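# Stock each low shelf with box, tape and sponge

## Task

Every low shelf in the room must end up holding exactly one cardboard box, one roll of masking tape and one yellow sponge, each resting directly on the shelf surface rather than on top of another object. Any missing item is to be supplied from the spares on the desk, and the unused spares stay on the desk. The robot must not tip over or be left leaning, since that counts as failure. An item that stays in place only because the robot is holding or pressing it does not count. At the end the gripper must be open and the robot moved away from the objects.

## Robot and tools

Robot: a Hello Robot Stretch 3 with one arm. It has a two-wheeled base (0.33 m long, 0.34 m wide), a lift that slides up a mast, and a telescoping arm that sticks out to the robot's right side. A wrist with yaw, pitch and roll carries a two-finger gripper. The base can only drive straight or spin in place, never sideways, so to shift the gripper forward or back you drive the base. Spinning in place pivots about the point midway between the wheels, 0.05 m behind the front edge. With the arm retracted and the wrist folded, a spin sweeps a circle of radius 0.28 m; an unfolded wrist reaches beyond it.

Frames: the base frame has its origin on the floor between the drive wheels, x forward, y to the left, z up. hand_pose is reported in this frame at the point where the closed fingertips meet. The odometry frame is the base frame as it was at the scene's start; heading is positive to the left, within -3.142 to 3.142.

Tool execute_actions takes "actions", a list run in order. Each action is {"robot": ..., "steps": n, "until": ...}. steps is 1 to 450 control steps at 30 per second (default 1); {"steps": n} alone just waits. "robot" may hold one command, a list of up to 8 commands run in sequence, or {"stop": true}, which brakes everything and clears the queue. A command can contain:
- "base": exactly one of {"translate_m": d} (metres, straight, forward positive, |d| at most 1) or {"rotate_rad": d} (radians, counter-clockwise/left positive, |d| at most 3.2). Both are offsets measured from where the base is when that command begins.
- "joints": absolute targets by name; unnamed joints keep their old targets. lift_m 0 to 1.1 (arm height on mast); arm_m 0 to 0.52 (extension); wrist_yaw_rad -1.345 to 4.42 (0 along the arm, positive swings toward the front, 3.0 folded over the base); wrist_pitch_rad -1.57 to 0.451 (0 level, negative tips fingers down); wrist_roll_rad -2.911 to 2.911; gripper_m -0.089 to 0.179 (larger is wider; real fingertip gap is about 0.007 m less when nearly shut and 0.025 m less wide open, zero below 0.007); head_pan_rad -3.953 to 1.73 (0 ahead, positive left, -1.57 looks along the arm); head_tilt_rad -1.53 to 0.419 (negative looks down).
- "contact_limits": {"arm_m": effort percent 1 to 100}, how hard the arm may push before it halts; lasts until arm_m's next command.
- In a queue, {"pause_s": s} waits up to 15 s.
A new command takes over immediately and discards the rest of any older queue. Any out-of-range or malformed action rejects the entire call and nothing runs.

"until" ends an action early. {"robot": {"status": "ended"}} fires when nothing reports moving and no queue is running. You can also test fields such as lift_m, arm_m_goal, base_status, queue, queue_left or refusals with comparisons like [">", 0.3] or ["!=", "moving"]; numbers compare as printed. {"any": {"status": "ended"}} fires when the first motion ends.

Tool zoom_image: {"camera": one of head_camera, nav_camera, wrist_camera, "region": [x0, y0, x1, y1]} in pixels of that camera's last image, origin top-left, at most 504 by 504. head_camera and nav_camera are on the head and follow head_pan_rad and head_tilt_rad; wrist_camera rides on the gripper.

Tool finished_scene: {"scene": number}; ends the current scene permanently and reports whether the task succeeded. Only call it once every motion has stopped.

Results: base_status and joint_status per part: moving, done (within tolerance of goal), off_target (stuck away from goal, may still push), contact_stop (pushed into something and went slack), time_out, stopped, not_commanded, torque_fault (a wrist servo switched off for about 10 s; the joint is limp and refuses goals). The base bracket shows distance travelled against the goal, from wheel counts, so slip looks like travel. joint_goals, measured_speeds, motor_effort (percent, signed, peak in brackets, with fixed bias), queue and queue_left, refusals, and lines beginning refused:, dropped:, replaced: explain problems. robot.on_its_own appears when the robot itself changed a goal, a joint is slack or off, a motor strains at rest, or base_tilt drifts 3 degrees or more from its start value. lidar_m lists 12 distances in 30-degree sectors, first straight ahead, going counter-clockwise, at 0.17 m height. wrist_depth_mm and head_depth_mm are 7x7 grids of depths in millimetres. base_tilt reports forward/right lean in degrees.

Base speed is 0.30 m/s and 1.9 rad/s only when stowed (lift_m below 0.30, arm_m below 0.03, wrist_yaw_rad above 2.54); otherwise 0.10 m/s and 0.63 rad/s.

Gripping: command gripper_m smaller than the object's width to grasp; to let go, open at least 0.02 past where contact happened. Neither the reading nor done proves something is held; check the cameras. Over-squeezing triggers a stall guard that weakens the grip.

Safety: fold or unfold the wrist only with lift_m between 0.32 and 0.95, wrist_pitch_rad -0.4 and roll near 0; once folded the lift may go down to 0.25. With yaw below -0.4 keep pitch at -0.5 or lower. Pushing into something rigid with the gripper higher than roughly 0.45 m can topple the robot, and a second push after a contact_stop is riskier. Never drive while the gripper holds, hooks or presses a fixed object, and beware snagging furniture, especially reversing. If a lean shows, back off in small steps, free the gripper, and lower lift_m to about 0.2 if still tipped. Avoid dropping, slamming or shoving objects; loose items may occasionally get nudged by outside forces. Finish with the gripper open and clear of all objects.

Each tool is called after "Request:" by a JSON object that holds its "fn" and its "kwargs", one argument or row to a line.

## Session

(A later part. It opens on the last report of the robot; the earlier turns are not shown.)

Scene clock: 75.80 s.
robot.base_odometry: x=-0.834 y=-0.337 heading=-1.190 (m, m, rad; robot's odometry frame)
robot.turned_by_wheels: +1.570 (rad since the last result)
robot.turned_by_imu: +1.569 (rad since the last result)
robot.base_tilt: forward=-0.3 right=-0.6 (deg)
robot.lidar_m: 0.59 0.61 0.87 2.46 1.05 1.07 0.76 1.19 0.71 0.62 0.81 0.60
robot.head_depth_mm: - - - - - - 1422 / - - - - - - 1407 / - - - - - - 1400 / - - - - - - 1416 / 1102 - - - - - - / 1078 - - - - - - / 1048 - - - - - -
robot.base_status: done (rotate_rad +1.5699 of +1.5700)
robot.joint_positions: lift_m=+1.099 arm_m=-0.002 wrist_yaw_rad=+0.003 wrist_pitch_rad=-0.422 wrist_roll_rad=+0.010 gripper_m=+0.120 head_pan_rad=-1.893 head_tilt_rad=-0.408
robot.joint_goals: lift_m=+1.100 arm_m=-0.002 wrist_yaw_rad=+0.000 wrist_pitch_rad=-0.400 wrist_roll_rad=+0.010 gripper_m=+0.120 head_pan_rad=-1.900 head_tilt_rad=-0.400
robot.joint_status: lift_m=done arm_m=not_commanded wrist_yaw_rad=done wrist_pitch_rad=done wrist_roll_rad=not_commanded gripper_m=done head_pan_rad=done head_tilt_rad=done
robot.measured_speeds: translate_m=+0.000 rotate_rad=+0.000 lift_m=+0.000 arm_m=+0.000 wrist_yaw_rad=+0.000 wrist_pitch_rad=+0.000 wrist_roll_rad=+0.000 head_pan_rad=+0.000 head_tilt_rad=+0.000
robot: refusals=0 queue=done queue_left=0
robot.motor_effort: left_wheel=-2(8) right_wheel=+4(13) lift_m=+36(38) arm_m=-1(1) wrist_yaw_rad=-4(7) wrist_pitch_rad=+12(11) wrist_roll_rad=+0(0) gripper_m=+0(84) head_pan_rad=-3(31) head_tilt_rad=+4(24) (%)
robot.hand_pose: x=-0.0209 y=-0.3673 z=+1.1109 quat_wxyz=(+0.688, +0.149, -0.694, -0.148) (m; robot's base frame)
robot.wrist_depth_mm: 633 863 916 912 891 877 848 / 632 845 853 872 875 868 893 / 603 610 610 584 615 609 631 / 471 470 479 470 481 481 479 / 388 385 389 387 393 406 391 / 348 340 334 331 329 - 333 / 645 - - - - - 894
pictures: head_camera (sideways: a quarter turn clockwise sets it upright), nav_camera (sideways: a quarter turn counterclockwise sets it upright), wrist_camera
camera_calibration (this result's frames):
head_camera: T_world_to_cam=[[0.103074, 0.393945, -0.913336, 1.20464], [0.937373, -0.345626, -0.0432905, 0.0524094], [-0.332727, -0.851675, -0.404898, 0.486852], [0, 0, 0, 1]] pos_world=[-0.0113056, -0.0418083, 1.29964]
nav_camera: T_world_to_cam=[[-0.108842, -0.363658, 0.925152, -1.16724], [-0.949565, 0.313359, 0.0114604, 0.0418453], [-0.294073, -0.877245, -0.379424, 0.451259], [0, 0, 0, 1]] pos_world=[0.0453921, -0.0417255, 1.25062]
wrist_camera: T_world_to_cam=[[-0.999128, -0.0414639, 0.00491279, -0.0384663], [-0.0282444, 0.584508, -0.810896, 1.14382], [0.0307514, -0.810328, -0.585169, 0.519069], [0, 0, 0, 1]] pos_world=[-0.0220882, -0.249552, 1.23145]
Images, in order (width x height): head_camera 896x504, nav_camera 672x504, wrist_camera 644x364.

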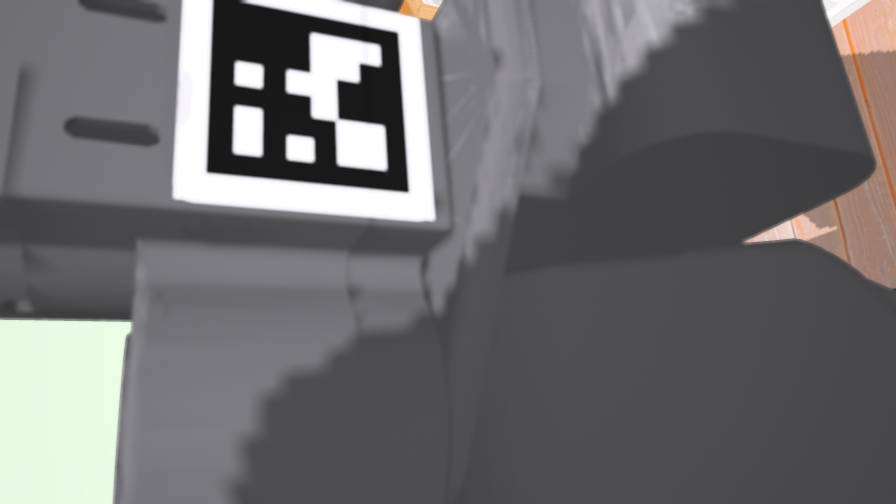

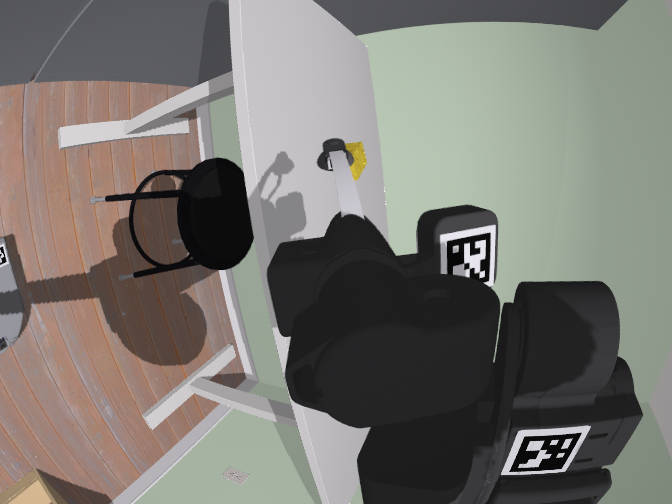

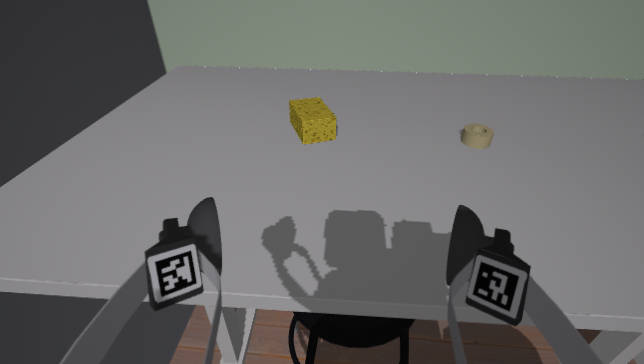

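Request:
{"fn": "execute_actions", "kwargs": {
  "actions": [
    {"robot":[{"base":{"translate_m":-0.25},"joints":{"arm_m":0.22}},{"joints":{"lift_m":0.965}},{"joints":{"arm_m":0.3}}],"steps":450,"until":{"robot":{"status":"ended"}}}
  ]
}}

Scene clock: 87.77 s.
robot.base_odometry: x=-0.927 y=-0.105 heading=-1.190 (m, m, rad; robot's odometry frame)
robot.turned_by_wheels: +0.000 (rad since the last result)
robot.turned_by_imu: +0.001 (rad since the last result)
robot.base_tilt: forward=-0.1 right=-0.4 (deg)
robot.lidar_m: 0.84 0.88 1.23 2.48 0.94 0.52 0.60 0.94 1.01 0.66 0.68 0.86
robot.head_depth_mm: 1238 1341 1407 946 683 - - / 1203 1281 1377 930 707 - - / 1162 1254 1346 865 - - 1422 / 1134 1219 1289 1033 - 1686 1459 / 1095 1179 1254 - 600 1610 1441 / 1074 1136 1218 - 590 1568 1429 / 1046 1105 1179 - 563 522 1324
robot.base_status: done (translate_m -0.2500 of -0.2500)
robot.joint_positions: lift_m=+0.965 arm_m=+0.300 wrist_yaw_rad=+0.002 wrist_pitch_rad=-0.422 wrist_roll_rad=+0.010 gripper_m=+0.120 head_pan_rad=-1.893 head_tilt_rad=-0.408
robot.joint_goals: lift_m=+0.965 arm_m=+0.300 wrist_yaw_rad=+0.000 wrist_pitch_rad=-0.400 wrist_roll_rad=+0.010 gripper_m=+0.120 head_pan_rad=-1.900 head_tilt_rad=-0.400
robot.joint_status: lift_m=done arm_m=done wrist_yaw_rad=done wrist_pitch_rad=done wrist_roll_rad=not_commanded gripper_m=done head_pan_rad=done head_tilt_rad=done
robot.measured_speeds: translate_m=+0.000 rotate_rad=+0.000 lift_m=+0.000 arm_m=+0.000 wrist_yaw_rad=+0.000 wrist_pitch_rad=+0.000 wrist_roll_rad=+0.000 head_pan_rad=+0.000 head_tilt_rad=+0.000
robot: refusals=0 queue=done queue_left=0
robot.motor_effort: left_wheel=-2(5) right_wheel=+3(6) lift_m=+21(38) arm_m=+3(2) wrist_yaw_rad=-2(4) wrist_pitch_rad=+12(12) wrist_roll_rad=+0(0) gripper_m=+0(0) head_pan_rad=-4(3) head_tilt_rad=+4(4) (%)
robot.hand_pose: x=-0.0211 y=-0.6686 z=+0.9770 quat_wxyz=(+0.688, +0.148, -0.694, -0.149) (m; robot's base frame)
robot.wrist_depth_mm: 678 658 646 629 633 617 605 / 443 447 445 446 453 454 458 / 290 317 320 302 325 323 325 / 246 248 248 249 249 252 253 / 201 201 203 204 204 213 206 / 171 176 172 173 173 - 174 / 152 149 149 150 149 150 150
pictures: head_camera (sideways: a quarter turn clockwise sets it upright), nav_camera (sideways: a quarter turn counterclockwise sets it upright), wrist_camera
camera_calibration (this result's frames):
head_camera: T_world_to_cam=[[0.103074, 0.393945, -0.913336, 1.20464], [0.937373, -0.345627, -0.0432905, 0.0524094], [-0.332727, -0.851675, -0.404898, 0.486852], [0, 0, 0, 1]] pos_world=[-0.0113056, -0.0418083, 1.29964]
nav_camera: T_world_to_cam=[[-0.108842, -0.363658, 0.925152, -1.16724], [-0.949565, 0.31336, 0.0114604, 0.0418453], [-0.294073, -0.877245, -0.379424, 0.451259], [0, 0, 0, 1]] pos_world=[0.0453921, -0.0417255, 1.25062]
wrist_camera: T_world_to_cam=[[-0.999172, -0.040386, 0.00491261, -0.0498219], [-0.0276137, 0.584538, -0.810896, 1.2114], [0.0298773, -0.810361, -0.585169, 0.196581], [0, 0, 0, 1]] pos_world=[-0.0222027, -0.550822, 1.0976]
Images, in order (width x height): head_camera 896x504, nav_camera 672x504, wrist_camera 644x364.

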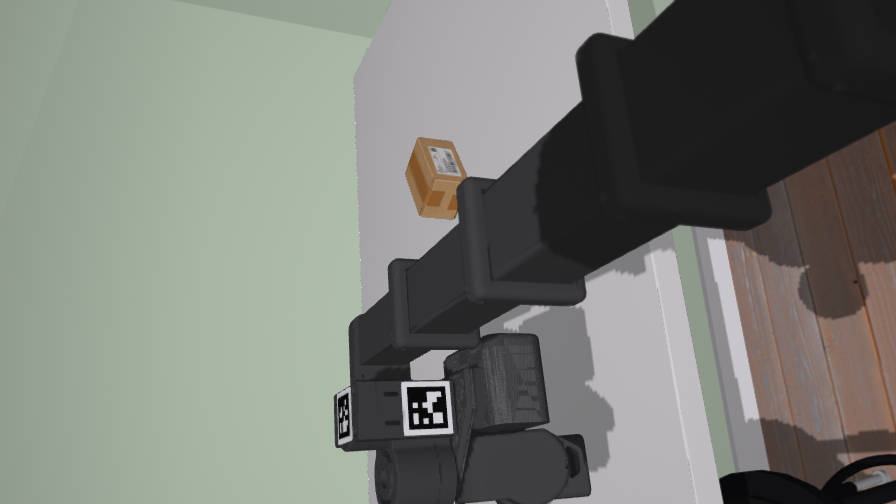

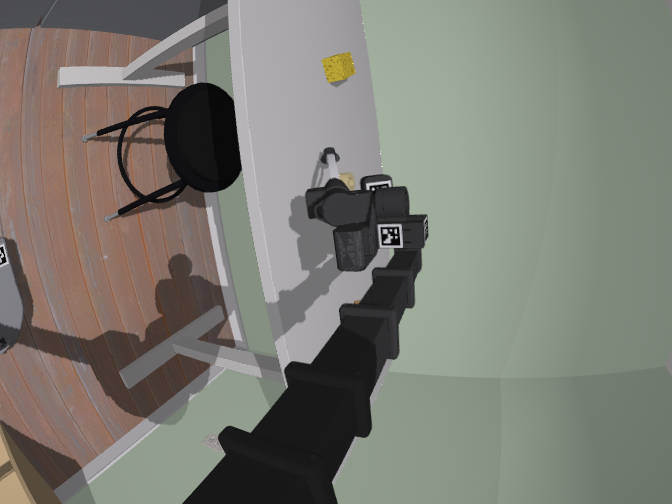

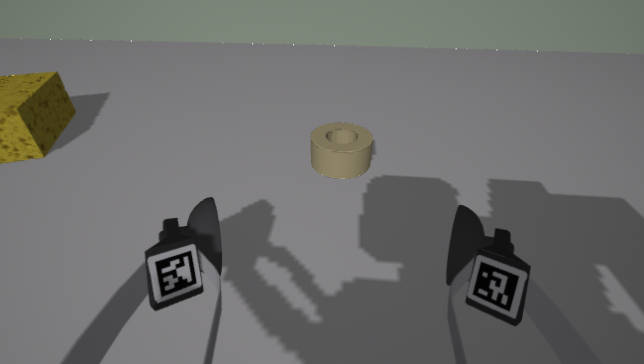

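Request:
{"fn": "execute_actions", "kwargs": {
  "actions": [
    {"robot":[{"joints":{"arm_m":0.41}},{"joints":{"gripper_m":0.02}},{"joints":{"lift_m":1.05}},{"joints":{"arm_m":0}},{"base":{"rotate_rad":-1.57},"joints":{"head_pan_rad":-1.57,"head_tilt_rad":-0.8}},{"base":{"translate_m":-0.75},"joints":{"lift_m":0.75}},{"joints":{"arm_m":0.3}}],"steps":450,"until":{"robot":{"status":"ended"}}},
    {"steps":450,"until":{"robot":{"status":"ended"}}}
  ]
}}

Scene clock: 118.17 s.
robot.base_odometry: x=-0.231 y=+0.174 heading=-2.760 (m, m, rad; robot's odometry frame)
robot.turned_by_wheels: -1.570 (rad since the last result)
robot.turned_by_imu: -1.572 (rad since the last result)
robot.base_tilt: forward=-0.2 right=-0.6 (deg)
robot.lidar_m: 1.40 1.18 0.89 0.86 0.90 1.81 1.74 0.77 0.86 0.48 0.82 0.76
robot.head_depth_mm: 751 851 984 954 854 1046 - / 753 855 985 1005 - - 1193 / 756 858 967 - 857 1045 1187 / 758 861 982 - 846 1044 1177 / 760 862 1003 951 841 1184 1170 / 764 865 1010 943 836 1171 1174 / 766 871 1007 930 848 1163 1159
robot.base_status: done (translate_m -0.7500 of -0.7500)
robot.joint_positions: lift_m=+0.750 arm_m=+0.300 wrist_yaw_rad=+0.002 wrist_pitch_rad=-0.421 wrist_roll_rad=+0.010 gripper_m=+0.021 head_pan_rad=-1.577 head_tilt_rad=-0.790
robot.joint_goals: lift_m=+0.750 arm_m=+0.300 wrist_yaw_rad=+0.000 wrist_pitch_rad=-0.400 wrist_roll_rad=+0.010 gripper_m=+0.020 head_pan_rad=-1.570 head_tilt_rad=-0.800
robot.joint_status: lift_m=done arm_m=done wrist_yaw_rad=done wrist_pitch_rad=done wrist_roll_rad=not_commanded gripper_m=done head_pan_rad=done head_tilt_rad=done
robot.measured_speeds: translate_m=+0.000 rotate_rad=+0.000 lift_m=+0.000 arm_m=+0.000 wrist_yaw_rad=+0.000 wrist_pitch_rad=+0.000 wrist_roll_rad=+0.000 head_pan_rad=+0.000 head_tilt_rad=+0.000
robot: refusals=0 queue=done queue_left=0
robot.motor_effort: left_wheel=+2(4) right_wheel=-3(8) lift_m=+21(38) arm_m=+3(5) wrist_yaw_rad=-2(2) wrist_pitch_rad=+11(11) wrist_roll_rad=+0(0) gripper_m=-10(88) head_pan_rad=+4(34) head_tilt_rad=-5(32) (%)
robot.hand_pose: x=-0.0211 y=-0.6687 z=+0.7622 quat_wxyz=(+0.688, +0.148, -0.694, -0.148) (m; robot's base frame)
robot.wrist_depth_mm: 309 304 296 292 283 278 273 / 341 334 328 316 309 302 294 / 379 367 358 353 340 334 324 / 428 415 401 390 378 363 355 / 371 374 380 182 398 380 377 / 315 314 307 163 - 323 322 / 273 274 277 276 276 276 278
pictures: head_camera (sideways: a quarter turn clockwise sets it upright), nav_camera (sideways: a quarter turn counterclockwise sets it upright), wrist_camera
camera_calibration (this result's frames):
head_camera: T_world_to_cam=[[-0.0226899, 0.717755, -0.695926, 0.921958], [0.998496, -0.0184751, -0.0516095, 0.062843], [-0.0499002, -0.69605, -0.716257, 0.890199], [0, 0, 0, 1]] pos_world=[0.00259169, -0.040956, 1.28247]
nav_camera: T_world_to_cam=[[0.0077457, -0.697113, 0.71692, -0.896447], [-0.999956, -0.00162714, 0.00922148, 0.0450727], [-0.00526188, -0.71696, -0.697095, 0.862799], [0, 0, 0, 1]] pos_world=[0.0565543, -0.00625925, 1.24372]
wrist_camera: T_world_to_cam=[[-0.999176, -0.0402821, 0.00495224, -0.0487548], [-0.0275533, 0.583679, -0.811517, 1.03722], [0.0297991, -0.810985, -0.584308, 0.069719], [0, 0, 0, 1]] pos_world=[-0.0222132, -0.550828, 0.882703]
Images, in order (width x height): head_camera 896x504, nav_camera 672x504, wrist_camera 644x364.

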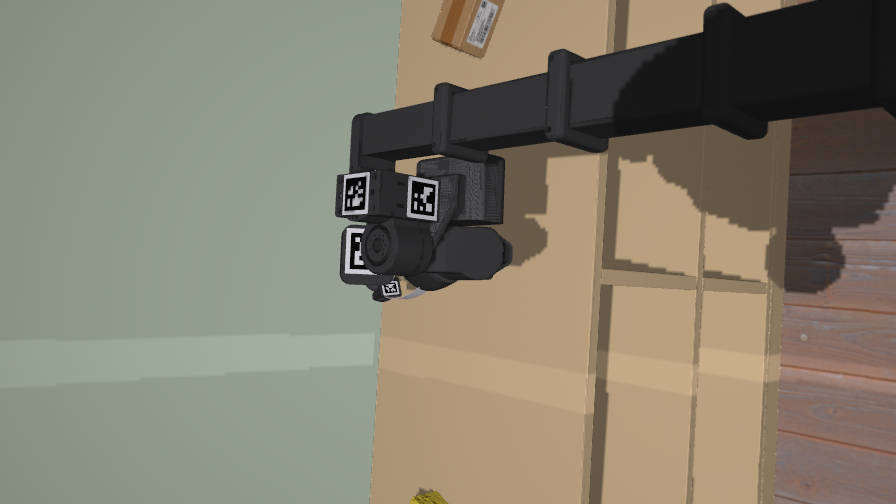

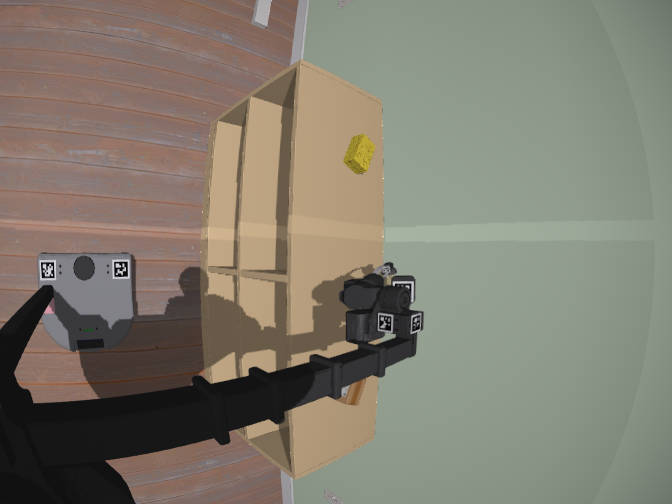

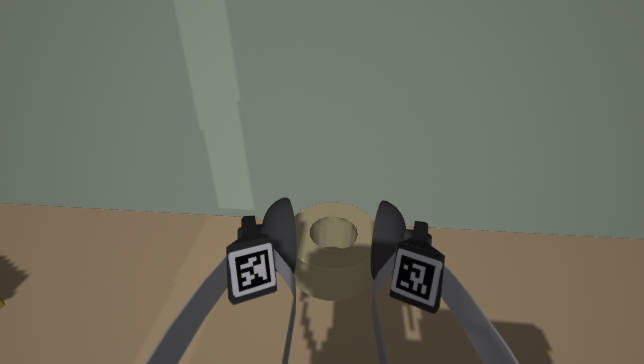

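Request:
{"fn": "execute_actions", "kwargs": {
  "actions": [
    {"robot":[{"joints":{"lift_m":0.625}},{"joints":{"gripper_m":0.14}},{"joints":{"lift_m":0.75}},{"joints":{"arm_m":0}},{"base":{"translate_m":0.85},"joints":{"lift_m":1.08}},{"base":{"rotate_rad":1.57},"joints":{"head_pan_rad":-2.6,"head_tilt_rad":-1.0}}],"steps":450,"until":{"robot":{"status":"ended"}}},
    {"steps":450,"until":{"robot":{"status":"ended"}}}
  ]
}}

Scene clock: 143.00 s.
robot.base_odometry: x=-1.020 y=-0.142 heading=-1.190 (m, m, rad; robot's odometry frame)
robot.turned_by_wheels: +1.570 (rad since the last result)
robot.turned_by_imu: +1.574 (rad since the last result)
robot.base_tilt: forward=-0.1 right=-0.7 (deg)
robot.lidar_m: 0.83 0.87 1.23 2.59 1.07 0.55 0.90 0.95 0.93 0.56 0.59 0.86
robot.head_depth_mm: 855 975 1129 1346 1421 1270 1152 / 906 1036 1216 1457 1397 1270 1152 / 956 1121 1316 1527 1391 1257 - / 655 1215 1446 1550 1383 1262 - / 613 1313 1615 1494 1371 1251 - / 606 546 1394 1502 1363 1230 1141 / 614 503 1680 1514 1355 1220 1112
robot.base_status: done (rotate_rad +1.5699 of +1.5700)
robot.joint_positions: lift_m=+1.080 arm_m=+0.000 wrist_yaw_rad=+0.002 wrist_pitch_rad=-0.421 wrist_roll_rad=+0.010 gripper_m=+0.140 head_pan_rad=-2.593 head_tilt_rad=-0.988
robot.joint_goals: lift_m=+1.080 arm_m=+0.000 wrist_yaw_rad=+0.000 wrist_pitch_rad=-0.400 wrist_roll_rad=+0.010 gripper_m=+0.140 head_pan_rad=-2.600 head_tilt_rad=-1.000
robot.joint_status: lift_m=done arm_m=done wrist_yaw_rad=done wrist_pitch_rad=done wrist_roll_rad=not_commanded gripper_m=done head_pan_rad=done head_tilt_rad=done
robot.measured_speeds: translate_m=+0.000 rotate_rad=+0.000 lift_m=+0.000 arm_m=+0.000 wrist_yaw_rad=+0.000 wrist_pitch_rad=+0.000 wrist_roll_rad=+0.000 head_pan_rad=+0.000 head_tilt_rad=+0.000
robot: refusals=0 queue=done queue_left=0
robot.motor_effort: left_wheel=-2(5) right_wheel=+4(9) lift_m=+36(35) arm_m=-4(5) wrist_yaw_rad=-2(2) wrist_pitch_rad=+11(11) wrist_roll_rad=+0(0) gripper_m=+0(86) head_pan_rad=-4(56) head_tilt_rad=-6(22) (%)
robot.hand_pose: x=-0.0211 y=-0.3692 z=+1.0916 quat_wxyz=(+0.688, +0.148, -0.694, -0.148) (m; robot's base frame)
robot.wrist_depth_mm: 863 845 839 830 809 776 760 / 800 776 777 811 815 809 812 / 563 510 569 559 576 589 584 / 439 439 442 444 443 446 428 / 361 377 361 363 366 383 369 / 305 - 307 311 307 - 309 / 270 265 266 268 266 266 268
pictures: head_camera (sideways: a quarter turn clockwise sets it upright), nav_camera (sideways: a quarter turn counterclockwise sets it upright), wrist_camera
camera_calibration (this result's frames):
head_camera: T_world_to_cam=[[0.702777, 0.461242, -0.541629, 0.716495], [0.519038, -0.853105, -0.0530242, 0.0675961], [-0.486523, -0.243862, -0.838944, 1.05239], [0, 0, 0, 1]] pos_world=[-0.0266109, -0.0161739, 1.27455]
nav_camera: T_world_to_cam=[[-0.696955, -0.440022, 0.566246, -0.695823], [-0.529466, 0.848298, 0.00751463, 0.044427], [-0.483652, -0.294571, -0.824202, 1.031], [0, 0, 0, 1]] pos_world=[0.0372108, -0.0401616, 1.24343]
wrist_camera: T_world_to_cam=[[-0.999176, -0.0402793, 0.00495233, -0.0383222], [-0.0275518, 0.583679, -0.811517, 1.12973], [0.0297968, -0.810985, -0.584308, 0.505053], [0, 0, 0, 1]] pos_world=[-0.0222135, -0.251353, 1.21209]
Images, in order (width x height): head_camera 896x504, nav_camera 672x504, wrist_camera 644x364.

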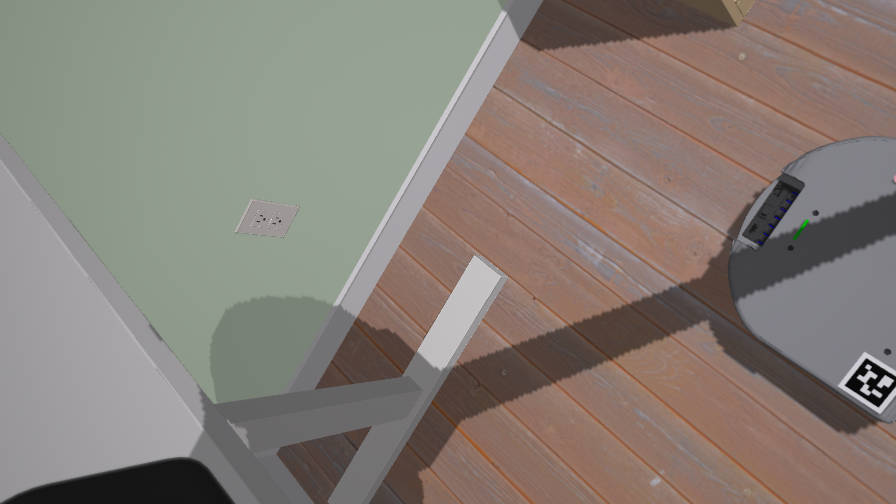

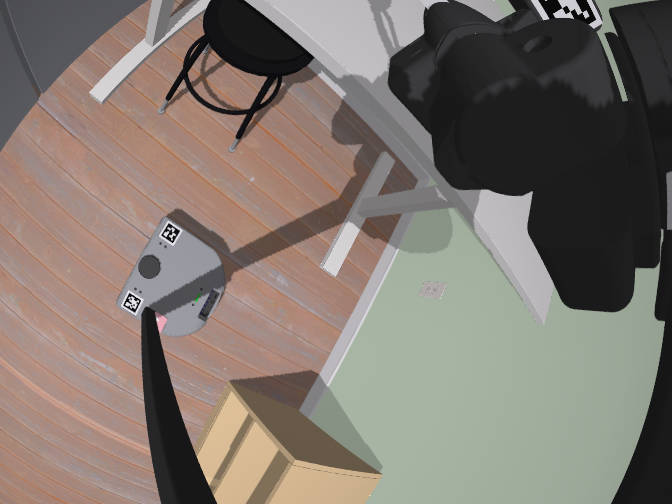

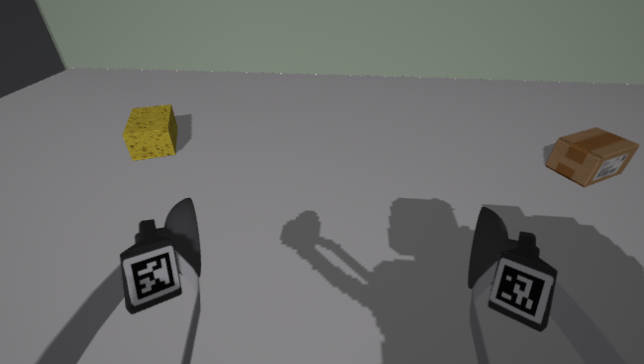

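Clear.

Request:
{"fn": "execute_actions", "kwargs": {
  "actions": [
    {"robot":[{"base":{"translate_m":-0.36},"joints":{"arm_m":0.1,"gripper_m":0.17}},{"joints":{"lift_m":0.975}}],"steps":450,"until":{"robot":{"status":"ended"}}}
  ]
}}

Scene clock: 151.73 s.
robot.base_odometry: x=-1.154 y=+0.192 heading=-1.190 (m, m, rad; robot's odometry frame)
robot.turned_by_wheels: +0.000 (rad since the last result)
robot.turned_by_imu: +0.001 (rad since the last result)
robot.base_tilt: forward=-0.2 right=-0.6 (deg)
robot.lidar_m: 1.19 1.25 1.75 0.86 0.31 0.36 0.54 0.57 0.74 1.15 0.66 0.83
robot.head_depth_mm: 503 572 - - - 1222 1004 / 532 606 - - - 1252 1148 / 567 641 - - 1333 1257 - / 607 677 - - 1358 1261 - / 653 - - - 1368 1250 - / 676 - - 1470 1356 1226 1133 / 729 - - 1500 1334 1217 1108
robot.base_status: done (translate_m -0.3600 of -0.3600)
robot.joint_positions: lift_m=+0.975 arm_m=+0.100 wrist_yaw_rad=+0.002 wrist_pitch_rad=-0.421 wrist_roll_rad=+0.010 gripper_m=+0.170 head_pan_rad=-2.593 head_tilt_rad=-0.988
robot.joint_goals: lift_m=+0.975 arm_m=+0.100 wrist_yaw_rad=+0.000 wrist_pitch_rad=-0.400 wrist_roll_rad=+0.010 gripper_m=+0.170 head_pan_rad=-2.600 head_tilt_rad=-1.000
robot.joint_status: lift_m=done arm_m=done wrist_yaw_rad=done wrist_pitch_rad=done wrist_roll_rad=not_commanded gripper_m=done head_pan_rad=done head_tilt_rad=done
robot.measured_speeds: translate_m=+0.000 rotate_rad=+0.000 lift_m=+0.000 arm_m=+0.000 wrist_yaw_rad=+0.000 wrist_pitch_rad=+0.000 wrist_roll_rad=+0.000 head_pan_rad=+0.000 head_tilt_rad=+0.000
robot: refusals=0 queue=done queue_left=0
robot.motor_effort: left_wheel=-1(5) right_wheel=+4(5) lift_m=+22(33) arm_m=+3(4) wrist_yaw_rad=-2(2) wrist_pitch_rad=+11(11) wrist_roll_rad=+0(0) gripper_m=+0(87) head_pan_rad=-4(3) head_tilt_rad=-6(7) (%)
robot.hand_pose: x=-0.0211 y=-0.4687 z=+0.9873 quat_wxyz=(+0.688, +0.148, -0.694, -0.148) (m; robot's base frame)
robot.wrist_depth_mm: 744 725 722 708 684 661 655 / 474 478 483 452 486 490 497 / 338 341 343 313 329 345 350 / 265 266 266 268 269 269 272 / 216 226 219 219 220 221 221 / 190 178 184 185 186 183 193 / 155 160 160 161 161 161 157
pictures: head_camera (sideways: a quarter turn clockwise sets it upright), nav_camera (sideways: a quarter turn counterclockwise sets it upright), wrist_camera
camera_calibration (this result's frames):
head_camera: T_world_to_cam=[[0.702808, 0.461261, -0.541572, 0.716421], [0.519041, -0.853103, -0.0530243, 0.0675963], [-0.486474, -0.243832, -0.838981, 1.05243], [0, 0, 0, 1]] pos_world=[-0.0266093, -0.016173, 1.27455]
nav_camera: T_world_to_cam=[[-0.696988, -0.440042, 0.56619, -0.69575], [-0.529467, 0.848297, 0.00751399, 0.0444278], [-0.483604, -0.294542, -0.82424, 1.03105], [0, 0, 0, 1]] pos_world=[0.0372142, -0.0401595, 1.24343]
wrist_camera: T_world_to_cam=[[-0.999176, -0.0402787, 0.00495236, -0.0418121], [-0.0275514, 0.583679, -0.811517, 1.10309], [0.0297962, -0.810985, -0.584308, 0.363388], [0, 0, 0, 1]] pos_world=[-0.0222136, -0.350832, 1.10771]
Images, in order (width x height): head_camera 896x504, nav_camera 672x504, wrist_camera 644x364.

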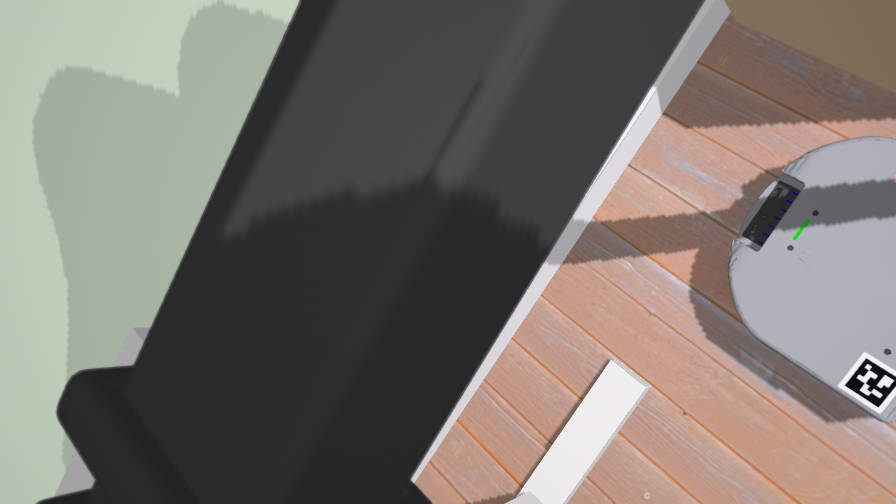

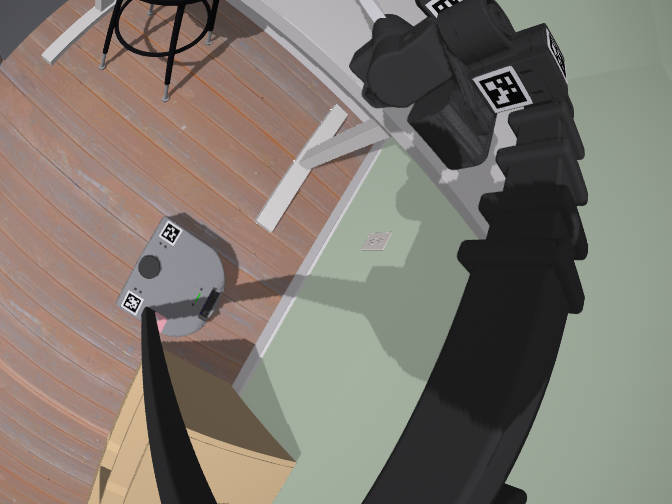

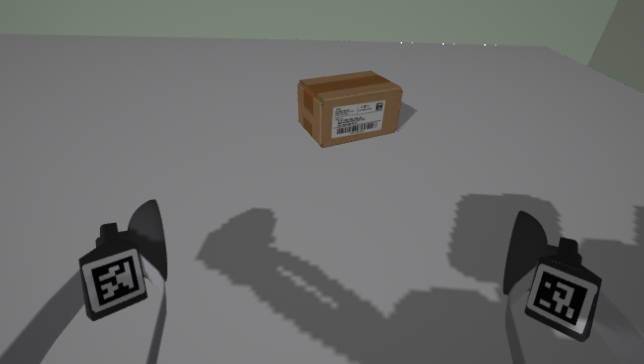

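Request:
{"fn": "execute_actions", "kwargs": {
  "actions": [
    {"robot":[{"joints":{"arm_m":0.3},"base":{"translate_m":-0.01}},{"joints":{"gripper_m":0.04}},{"joints":{"lift_m":1.06}},{"joints":{"arm_m":0},"base":{"translate_m":0.62}},{"base":{"rotate_rad":1.57}},{"joints":{"lift_m":0.9}},{"joints":{"wrist_yaw_rad":3.0}},{"joints":{"lift_m":0.29,"head_pan_rad":-1.57,"head_tilt_rad":-0.7}}],"steps":450,"until":{"robot":{"status":"ended"}}},
    {"steps":450,"until":{"robot":{"status":"ended"}}}
  ]
}}

Scene clock: 183.17 s.
robot.base_odometry: x=-0.927 y=-0.374 heading=+0.380 (m, m, rad; robot's odometry frame)
robot.turned_by_wheels: +1.570 (rad since the last result)
robot.turned_by_imu: +1.574 (rad since the last result)
robot.base_tilt: forward=-0.1 right=-0.7 (deg)
robot.lidar_m: 2.57 1.12 0.78 0.99 1.12 0.61 0.52 0.76 0.60 0.58 0.61 0.86
robot.head_depth_mm: 478 533 607 716 849 1017 1217 / 480 536 610 703 837 1029 1208 / 480 538 611 706 838 1027 1207 / 483 540 615 711 844 1039 1207 / 482 541 617 711 849 1044 1205 / 484 542 619 716 851 1054 1206 / 487 545 622 719 859 1055 1197
robot.base_status: done (rotate_rad +1.5699 of +1.5700)
robot.joint_positions: lift_m=+0.290 arm_m=+0.000 wrist_yaw_rad=+2.997 wrist_pitch_rad=-0.424 wrist_roll_rad=+0.010 gripper_m=+0.047 head_pan_rad=-1.577 head_tilt_rad=-0.705
robot.joint_goals: lift_m=+0.290 arm_m=+0.000 wrist_yaw_rad=+3.000 wrist_pitch_rad=-0.400 wrist_roll_rad=+0.010 gripper_m=+0.046 head_pan_rad=-1.570 head_tilt_rad=-0.700
robot.joint_status: lift_m=done arm_m=done wrist_yaw_rad=done wrist_pitch_rad=done wrist_roll_rad=not_commanded gripper_m=done head_pan_rad=done head_tilt_rad=done
robot.measured_speeds: translate_m=+0.000 rotate_rad=+0.000 lift_m=+0.000 arm_m=+0.000 wrist_yaw_rad=+0.000 wrist_pitch_rad=+0.000 wrist_roll_rad=+0.000 head_pan_rad=+0.000 head_tilt_rad=+0.000
robot: refusals=0 queue=done queue_left=0
robot.on_its_own: gripper_m is held at +0.046, not at your +0.040, by its stall guard, which is not easing now
robot.motor_effort: left_wheel=-1(4) right_wheel=+3(10) lift_m=+23(38) arm_m=-4(4) wrist_yaw_rad=+4(6) wrist_pitch_rad=+12(13) wrist_roll_rad=+0(0) gripper_m=-20(98) head_pan_rad=+5(59) head_tilt_rad=+2(23) (%)
robot.hand_pose: x=+0.0110 y=+0.0761 z=+0.3015 quat_wxyz=(+0.199, +0.703, +0.098, +0.675) (m; robot's base frame)
robot.wrist_depth_mm: - - - - - - 873 / - - - - 958 - 894 / 917 894 906 902 856 869 858 / 697 701 707 184 715 718 722 / 582 576 148 148 153 594 574 / 480 503 132 139 169 505 496 / 435 - - 152 433 429 432
pictures: head_camera (sideways: a quarter turn clockwise sets it upright), nav_camera (sideways: a quarter turn counterclockwise sets it upright), wrist_camera
camera_calibration (this result's frames):
head_camera: T_world_to_cam=[[-0.0229868, 0.655959, -0.754446, 0.998227], [0.998467, -0.022948, -0.0503741, 0.0612406], [-0.0503564, -0.754447, -0.654426, 0.80978], [0, 0, 0, 1]] pos_world=[0.00257703, -0.0424544, 1.28614]
nav_camera: T_world_to_cam=[[0.00805607, -0.633603, 0.773616, -0.970344], [-0.999951, -0.00068683, 0.00985049, 0.0442527], [-0.00570996, -0.773658, -0.633578, 0.780184], [0, 0, 0, 1]] pos_world=[0.0565225, -0.0111877, 1.24454]
wrist_camera: T_world_to_cam=[[0.994379, -0.105771, 0.00484039, -0.00123892], [-0.0581804, -0.584022, -0.80965, 0.318097], [0.0884642, 0.804817, -0.586893, 0.280758], [0, 0, 0, 1]] pos_world=[-0.00509802, -0.0403141, 0.422328]
Images, in order (width x height): head_camera 896x504, nav_camera 672x504, wrist_camera 644x364.

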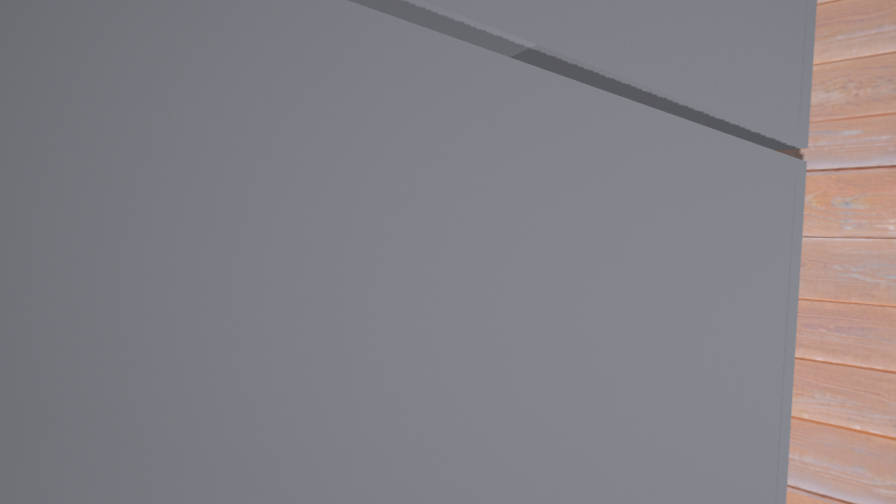

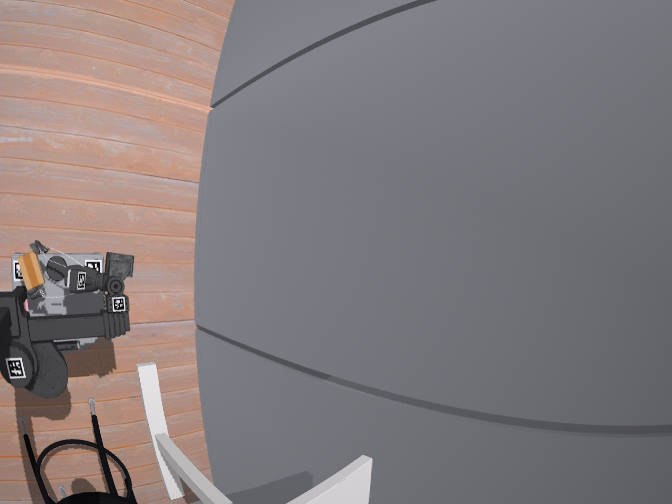

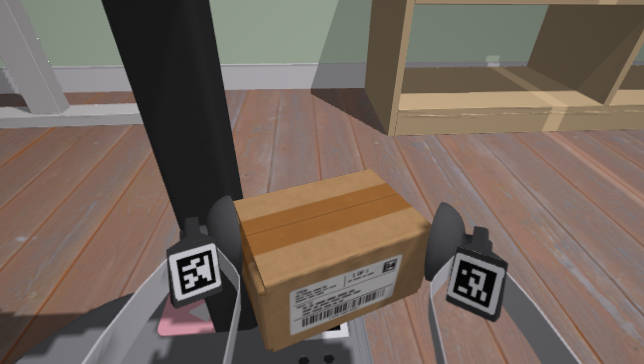

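Request:
{"fn": "execute_actions", "kwargs": {
  "actions": [
    {"robot":[{"base":{"translate_m":1.0}},{"base":{"translate_m":1.0}},{"base":{"translate_m":0.1}},{"base":{"rotate_rad":-1.6}},{"base":{"translate_m":1.0}},{"base":{"translate_m":1.0}},{"base":{"translate_m":0.3}},{"base":{"rotate_rad":-1.57}}],"steps":450,"until":{"robot":{"status":"ended"}}},
    {"steps":450,"until":{"robot":{"status":"ended"}}},
    {"steps":450,"until":{"robot":{"status":"ended"}}},
    {"robot":[{"base":{"translate_m":1.0}},{"base":{"translate_m":1.0}},{"base":{"translate_m":0.3}},{"base":{"rotate_rad":1.57}},{"joints":{"lift_m":0.8}},{"joints":{"wrist_yaw_rad":0}}],"steps":450,"until":{"robot":{"status":"ended"}}},
    {"steps":450,"until":{"robot":{"status":"ended"}}}
  ]
}}

Scene clock: 240.53 s.
robot.base_odometry: x=-0.346 y=-2.548 heading=-1.220 (m, m, rad; robot's odometry frame)
robot.turned_by_wheels: -1.600 (rad since the last result)
robot.turned_by_imu: -1.593 (rad since the last result)
robot.base_tilt: forward=-0.1 right=-0.6 (deg)
robot.lidar_m: 1.36 1.22 1.66 2.60 2.24 1.48 1.22 1.03 0.64 1.00 0.67 1.41
robot.head_depth_mm: 857 959 1088 1098 943 1130 - / 853 962 1089 1079 909 1091 - / 859 963 1087 1075 920 1162 - / 862 958 1091 1057 874 - - / 858 962 1091 1049 900 1047 1191 / 860 962 1091 1040 928 1217 1196 / 863 966 1095 1026 916 1135 1190
robot.base_status: done (rotate_rad +1.5699 of +1.5700)
robot.joint_positions: lift_m=+0.800 arm_m=+0.000 wrist_yaw_rad=+0.003 wrist_pitch_rad=-0.424 wrist_roll_rad=+0.010 gripper_m=+0.047 head_pan_rad=-1.577 head_tilt_rad=-0.704
robot.joint_goals: lift_m=+0.800 arm_m=+0.000 wrist_yaw_rad=+0.000 wrist_pitch_rad=-0.400 wrist_roll_rad=+0.010 gripper_m=+0.046 head_pan_rad=-1.570 head_tilt_rad=-0.700
robot.joint_status: lift_m=done arm_m=done wrist_yaw_rad=done wrist_pitch_rad=done wrist_roll_rad=not_commanded gripper_m=done head_pan_rad=done head_tilt_rad=done
robot.measured_speeds: translate_m=+0.000 rotate_rad=+0.000 lift_m=+0.000 arm_m=+0.000 wrist_yaw_rad=+0.000 wrist_pitch_rad=+0.000 wrist_roll_rad=+0.000 head_pan_rad=+0.000 head_tilt_rad=+0.000
robot: refusals=0 queue=done queue_left=0
robot.on_its_own: gripper_m is held at +0.046, not at your +0.040, by its stall guard, which is not easing now
robot.motor_effort: left_wheel=-1(8) right_wheel=+4(15) lift_m=+37(40) arm_m=-5(5) wrist_yaw_rad=-4(2) wrist_pitch_rad=+13(13) wrist_roll_rad=+0(0) gripper_m=-20(20) head_pan_rad=+4(5) head_tilt_rad=+2(2) (%)
robot.hand_pose: x=-0.0208 y=-0.3688 z=+0.8109 quat_wxyz=(+0.688, +0.150, -0.694, -0.149) (m; robot's base frame)
robot.wrist_depth_mm: 711 687 677 673 659 660 642 / 789 758 737 715 718 706 692 / 861 825 682 685 698 710 702 / 973 564 538 185 543 547 553 / - 498 151 148 153 461 464 / - - 170 139 168 710 686 / 931 721 697 609 619 619 610
pictures: head_camera (sideways: a quarter turn clockwise sets it upright), nav_camera (sideways: a quarter turn counterclockwise sets it upright), wrist_camera
camera_calibration (this result's frames):
head_camera: T_world_to_cam=[[-0.0233003, 0.655354, -0.754963, 0.998902], [0.998477, -0.0225157, -0.0503609, 0.0612234], [-0.0500028, -0.754986, -0.653831, 0.809004], [0, 0, 0, 1]] pos_world=[0.00259703, -0.0424684, 1.28617]
nav_camera: T_world_to_cam=[[0.00835909, -0.63299, 0.774115, -0.970996], [-0.999951, -0.00115171, 0.00985598, 0.0442455], [-0.00534718, -0.774159, -0.632968, 0.779388], [0, 0, 0, 1]] pos_world=[0.0565275, -0.011209, 1.24455]
wrist_camera: T_world_to_cam=[[-0.999117, -0.0417392, 0.00482797, -0.037029], [-0.0284042, 0.586267, -0.80962, 0.901051], [0.0309624, -0.809042, -0.586935, 0.344209], [0, 0, 0, 1]] pos_world=[-0.0220602, -0.251323, 0.931716]
Images, in order (width x height): head_camera 896x504, nav_camera 672x504, wrist_camera 644x364.

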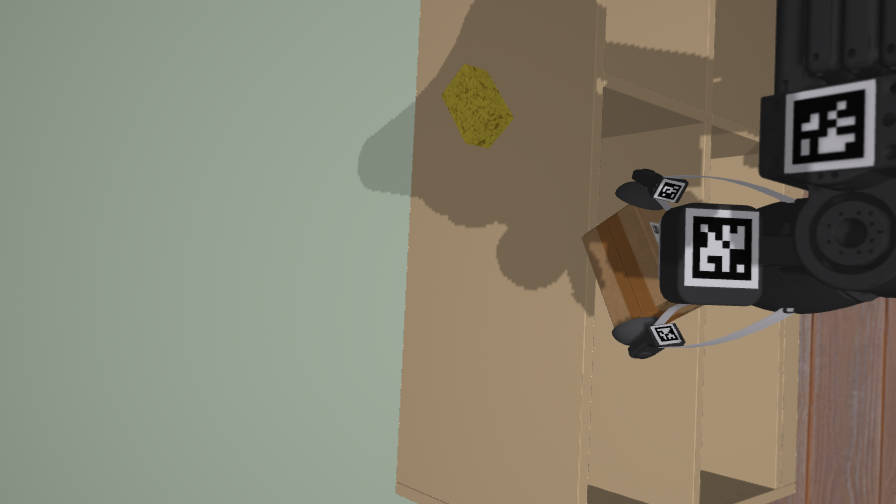

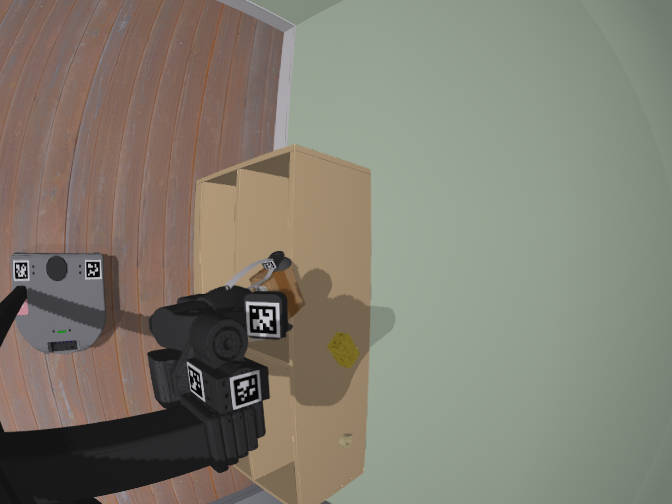

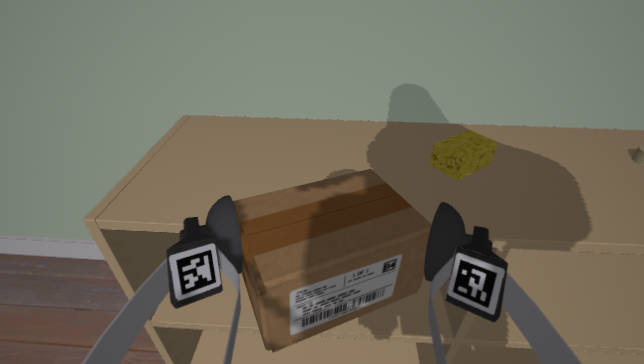

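Request:
{"fn": "execute_actions", "kwargs": {
  "actions": [
    {"robot":[{"base":{"translate_m":0.08},"joints":{"arm_m":0.39}},{"joints":{"lift_m":0.64}},{"joints":{"gripper_m":0.17}},{"joints":{"lift_m":0.77}},{"joints":{"arm_m":0}}],"steps":450,"until":{"robot":{"status":"ended"}}}
  ]
}}

Request:
{"fn": "finished_scene", "kwargs": {
  "scene": 2
}}

Scene clock: 257.63 s.
robot.base_odometry: x=-0.318 y=-2.623 heading=-1.220 (m, m, rad; robot's odometry frame)
robot.turned_by_wheels: +0.000 (rad since the last result)
robot.turned_by_imu: +0.001 (rad since the last result)
robot.base_tilt: forward=-0.3 right=-0.6 (deg)
robot.lidar_m: 1.28 1.16 1.61 2.41 2.24 1.54 1.30 1.10 0.67 0.96 0.64 1.32
robot.head_depth_mm: 854 959 1086 1097 924 1106 1244 / 857 964 1084 1083 932 1108 - / 858 958 1094 1076 921 1109 - / 858 967 1093 1036 912 1074 - / 861 968 1100 1052 929 1092 1179 / 860 966 1094 1039 924 1230 1196 / 863 964 1097 1197 898 1194 1201
robot.base_status: done (translate_m +0.0800 of +0.0800)
robot.joint_positions: lift_m=+0.770 arm_m=+0.000 wrist_yaw_rad=+0.002 wrist_pitch_rad=-0.423 wrist_roll_rad=+0.010 gripper_m=+0.170 head_pan_rad=-1.577 head_tilt_rad=-0.704
robot.joint_goals: lift_m=+0.770 arm_m=+0.000 wrist_yaw_rad=+0.000 wrist_pitch_rad=-0.400 wrist_roll_rad=+0.010 gripper_m=+0.170 head_pan_rad=-1.570 head_tilt_rad=-0.700
robot.joint_status: lift_m=done arm_m=done wrist_yaw_rad=done wrist_pitch_rad=done wrist_roll_rad=not_commanded gripper_m=done head_pan_rad=done head_tilt_rad=done
robot.measured_speeds: translate_m=+0.000 rotate_rad=+0.000 lift_m=+0.000 arm_m=+0.000 wrist_yaw_rad=+0.000 wrist_pitch_rad=+0.000 wrist_roll_rad=+0.000 head_pan_rad=+0.000 head_tilt_rad=+0.000
robot: refusals=0 queue=done queue_left=0
robot.motor_effort: left_wheel=-1(3) right_wheel=+4(10) lift_m=+36(40) arm_m=-4(5) wrist_yaw_rad=-2(4) wrist_pitch_rad=+11(12) wrist_roll_rad=+0(0) gripper_m=+0(87) head_pan_rad=+5(5) head_tilt_rad=+2(2) (%)
robot.hand_pose: x=-0.0212 y=-0.3690 z=+0.7813 quat_wxyz=(+0.688, +0.148, -0.694, -0.149) (m; robot's base frame)
robot.wrist_depth_mm: 709 689 684 662 663 642 642 / 777 773 753 732 717 720 691 / 866 817 634 563 639 610 650 / 959 901 489 493 499 489 504 / - 546 720 721 702 563 437 / - 570 656 653 656 614 692 / 879 893 769 775 775 595 782
pictures: head_camera (sideways: a quarter turn clockwise sets it upright), nav_camera (sideways: a quarter turn counterclockwise sets it upright), wrist_camera
camera_calibration (this result's frames):
head_camera: T_world_to_cam=[[-0.0233, 0.655354, -0.754963, 0.998903], [0.998477, -0.0225162, -0.0503609, 0.0612234], [-0.0500031, -0.754987, -0.653831, 0.809004], [0, 0, 0, 1]] pos_world=[0.00259701, -0.0424684, 1.28617]
nav_camera: T_world_to_cam=[[0.00835879, -0.63299, 0.774115, -0.970996], [-0.999951, -0.00115123, 0.00985598, 0.0442455], [-0.00534755, -0.774159, -0.632968, 0.779388], [0, 0, 0, 1]] pos_world=[0.0565275, -0.0112091, 1.24455]
wrist_camera: T_world_to_cam=[[-0.999178, -0.0402352, 0.00488975, -0.0367239], [-0.0275241, 0.58501, -0.810559, 0.877492], [0.0297525, -0.810027, -0.585637, 0.325266], [0, 0, 0, 1]] pos_world=[-0.0222191, -0.251345, 0.901926]
Images, in order (width x height): head_camera 896x504, nav_camera 672x504, wrist_camera 644x364.

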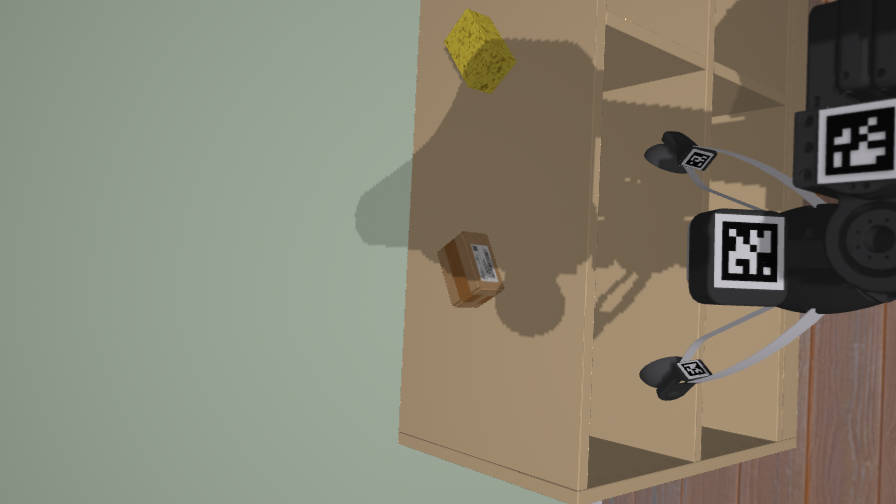

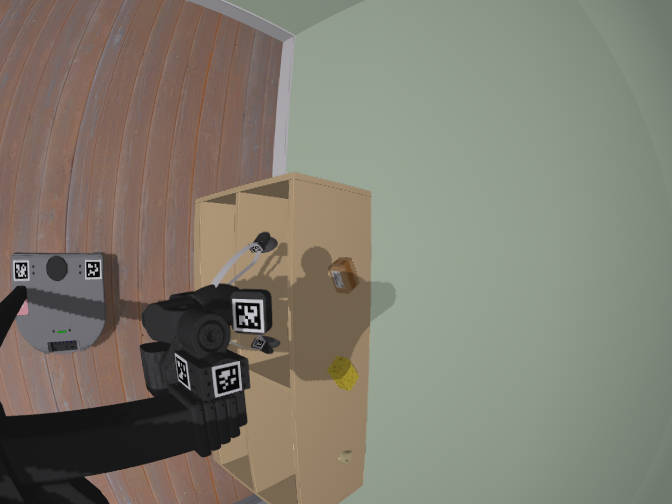

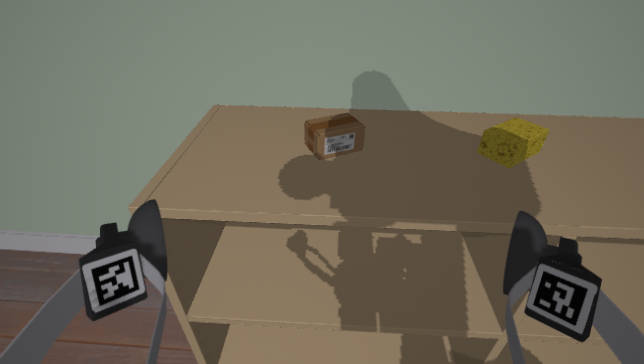

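The scene is finished: the task was done.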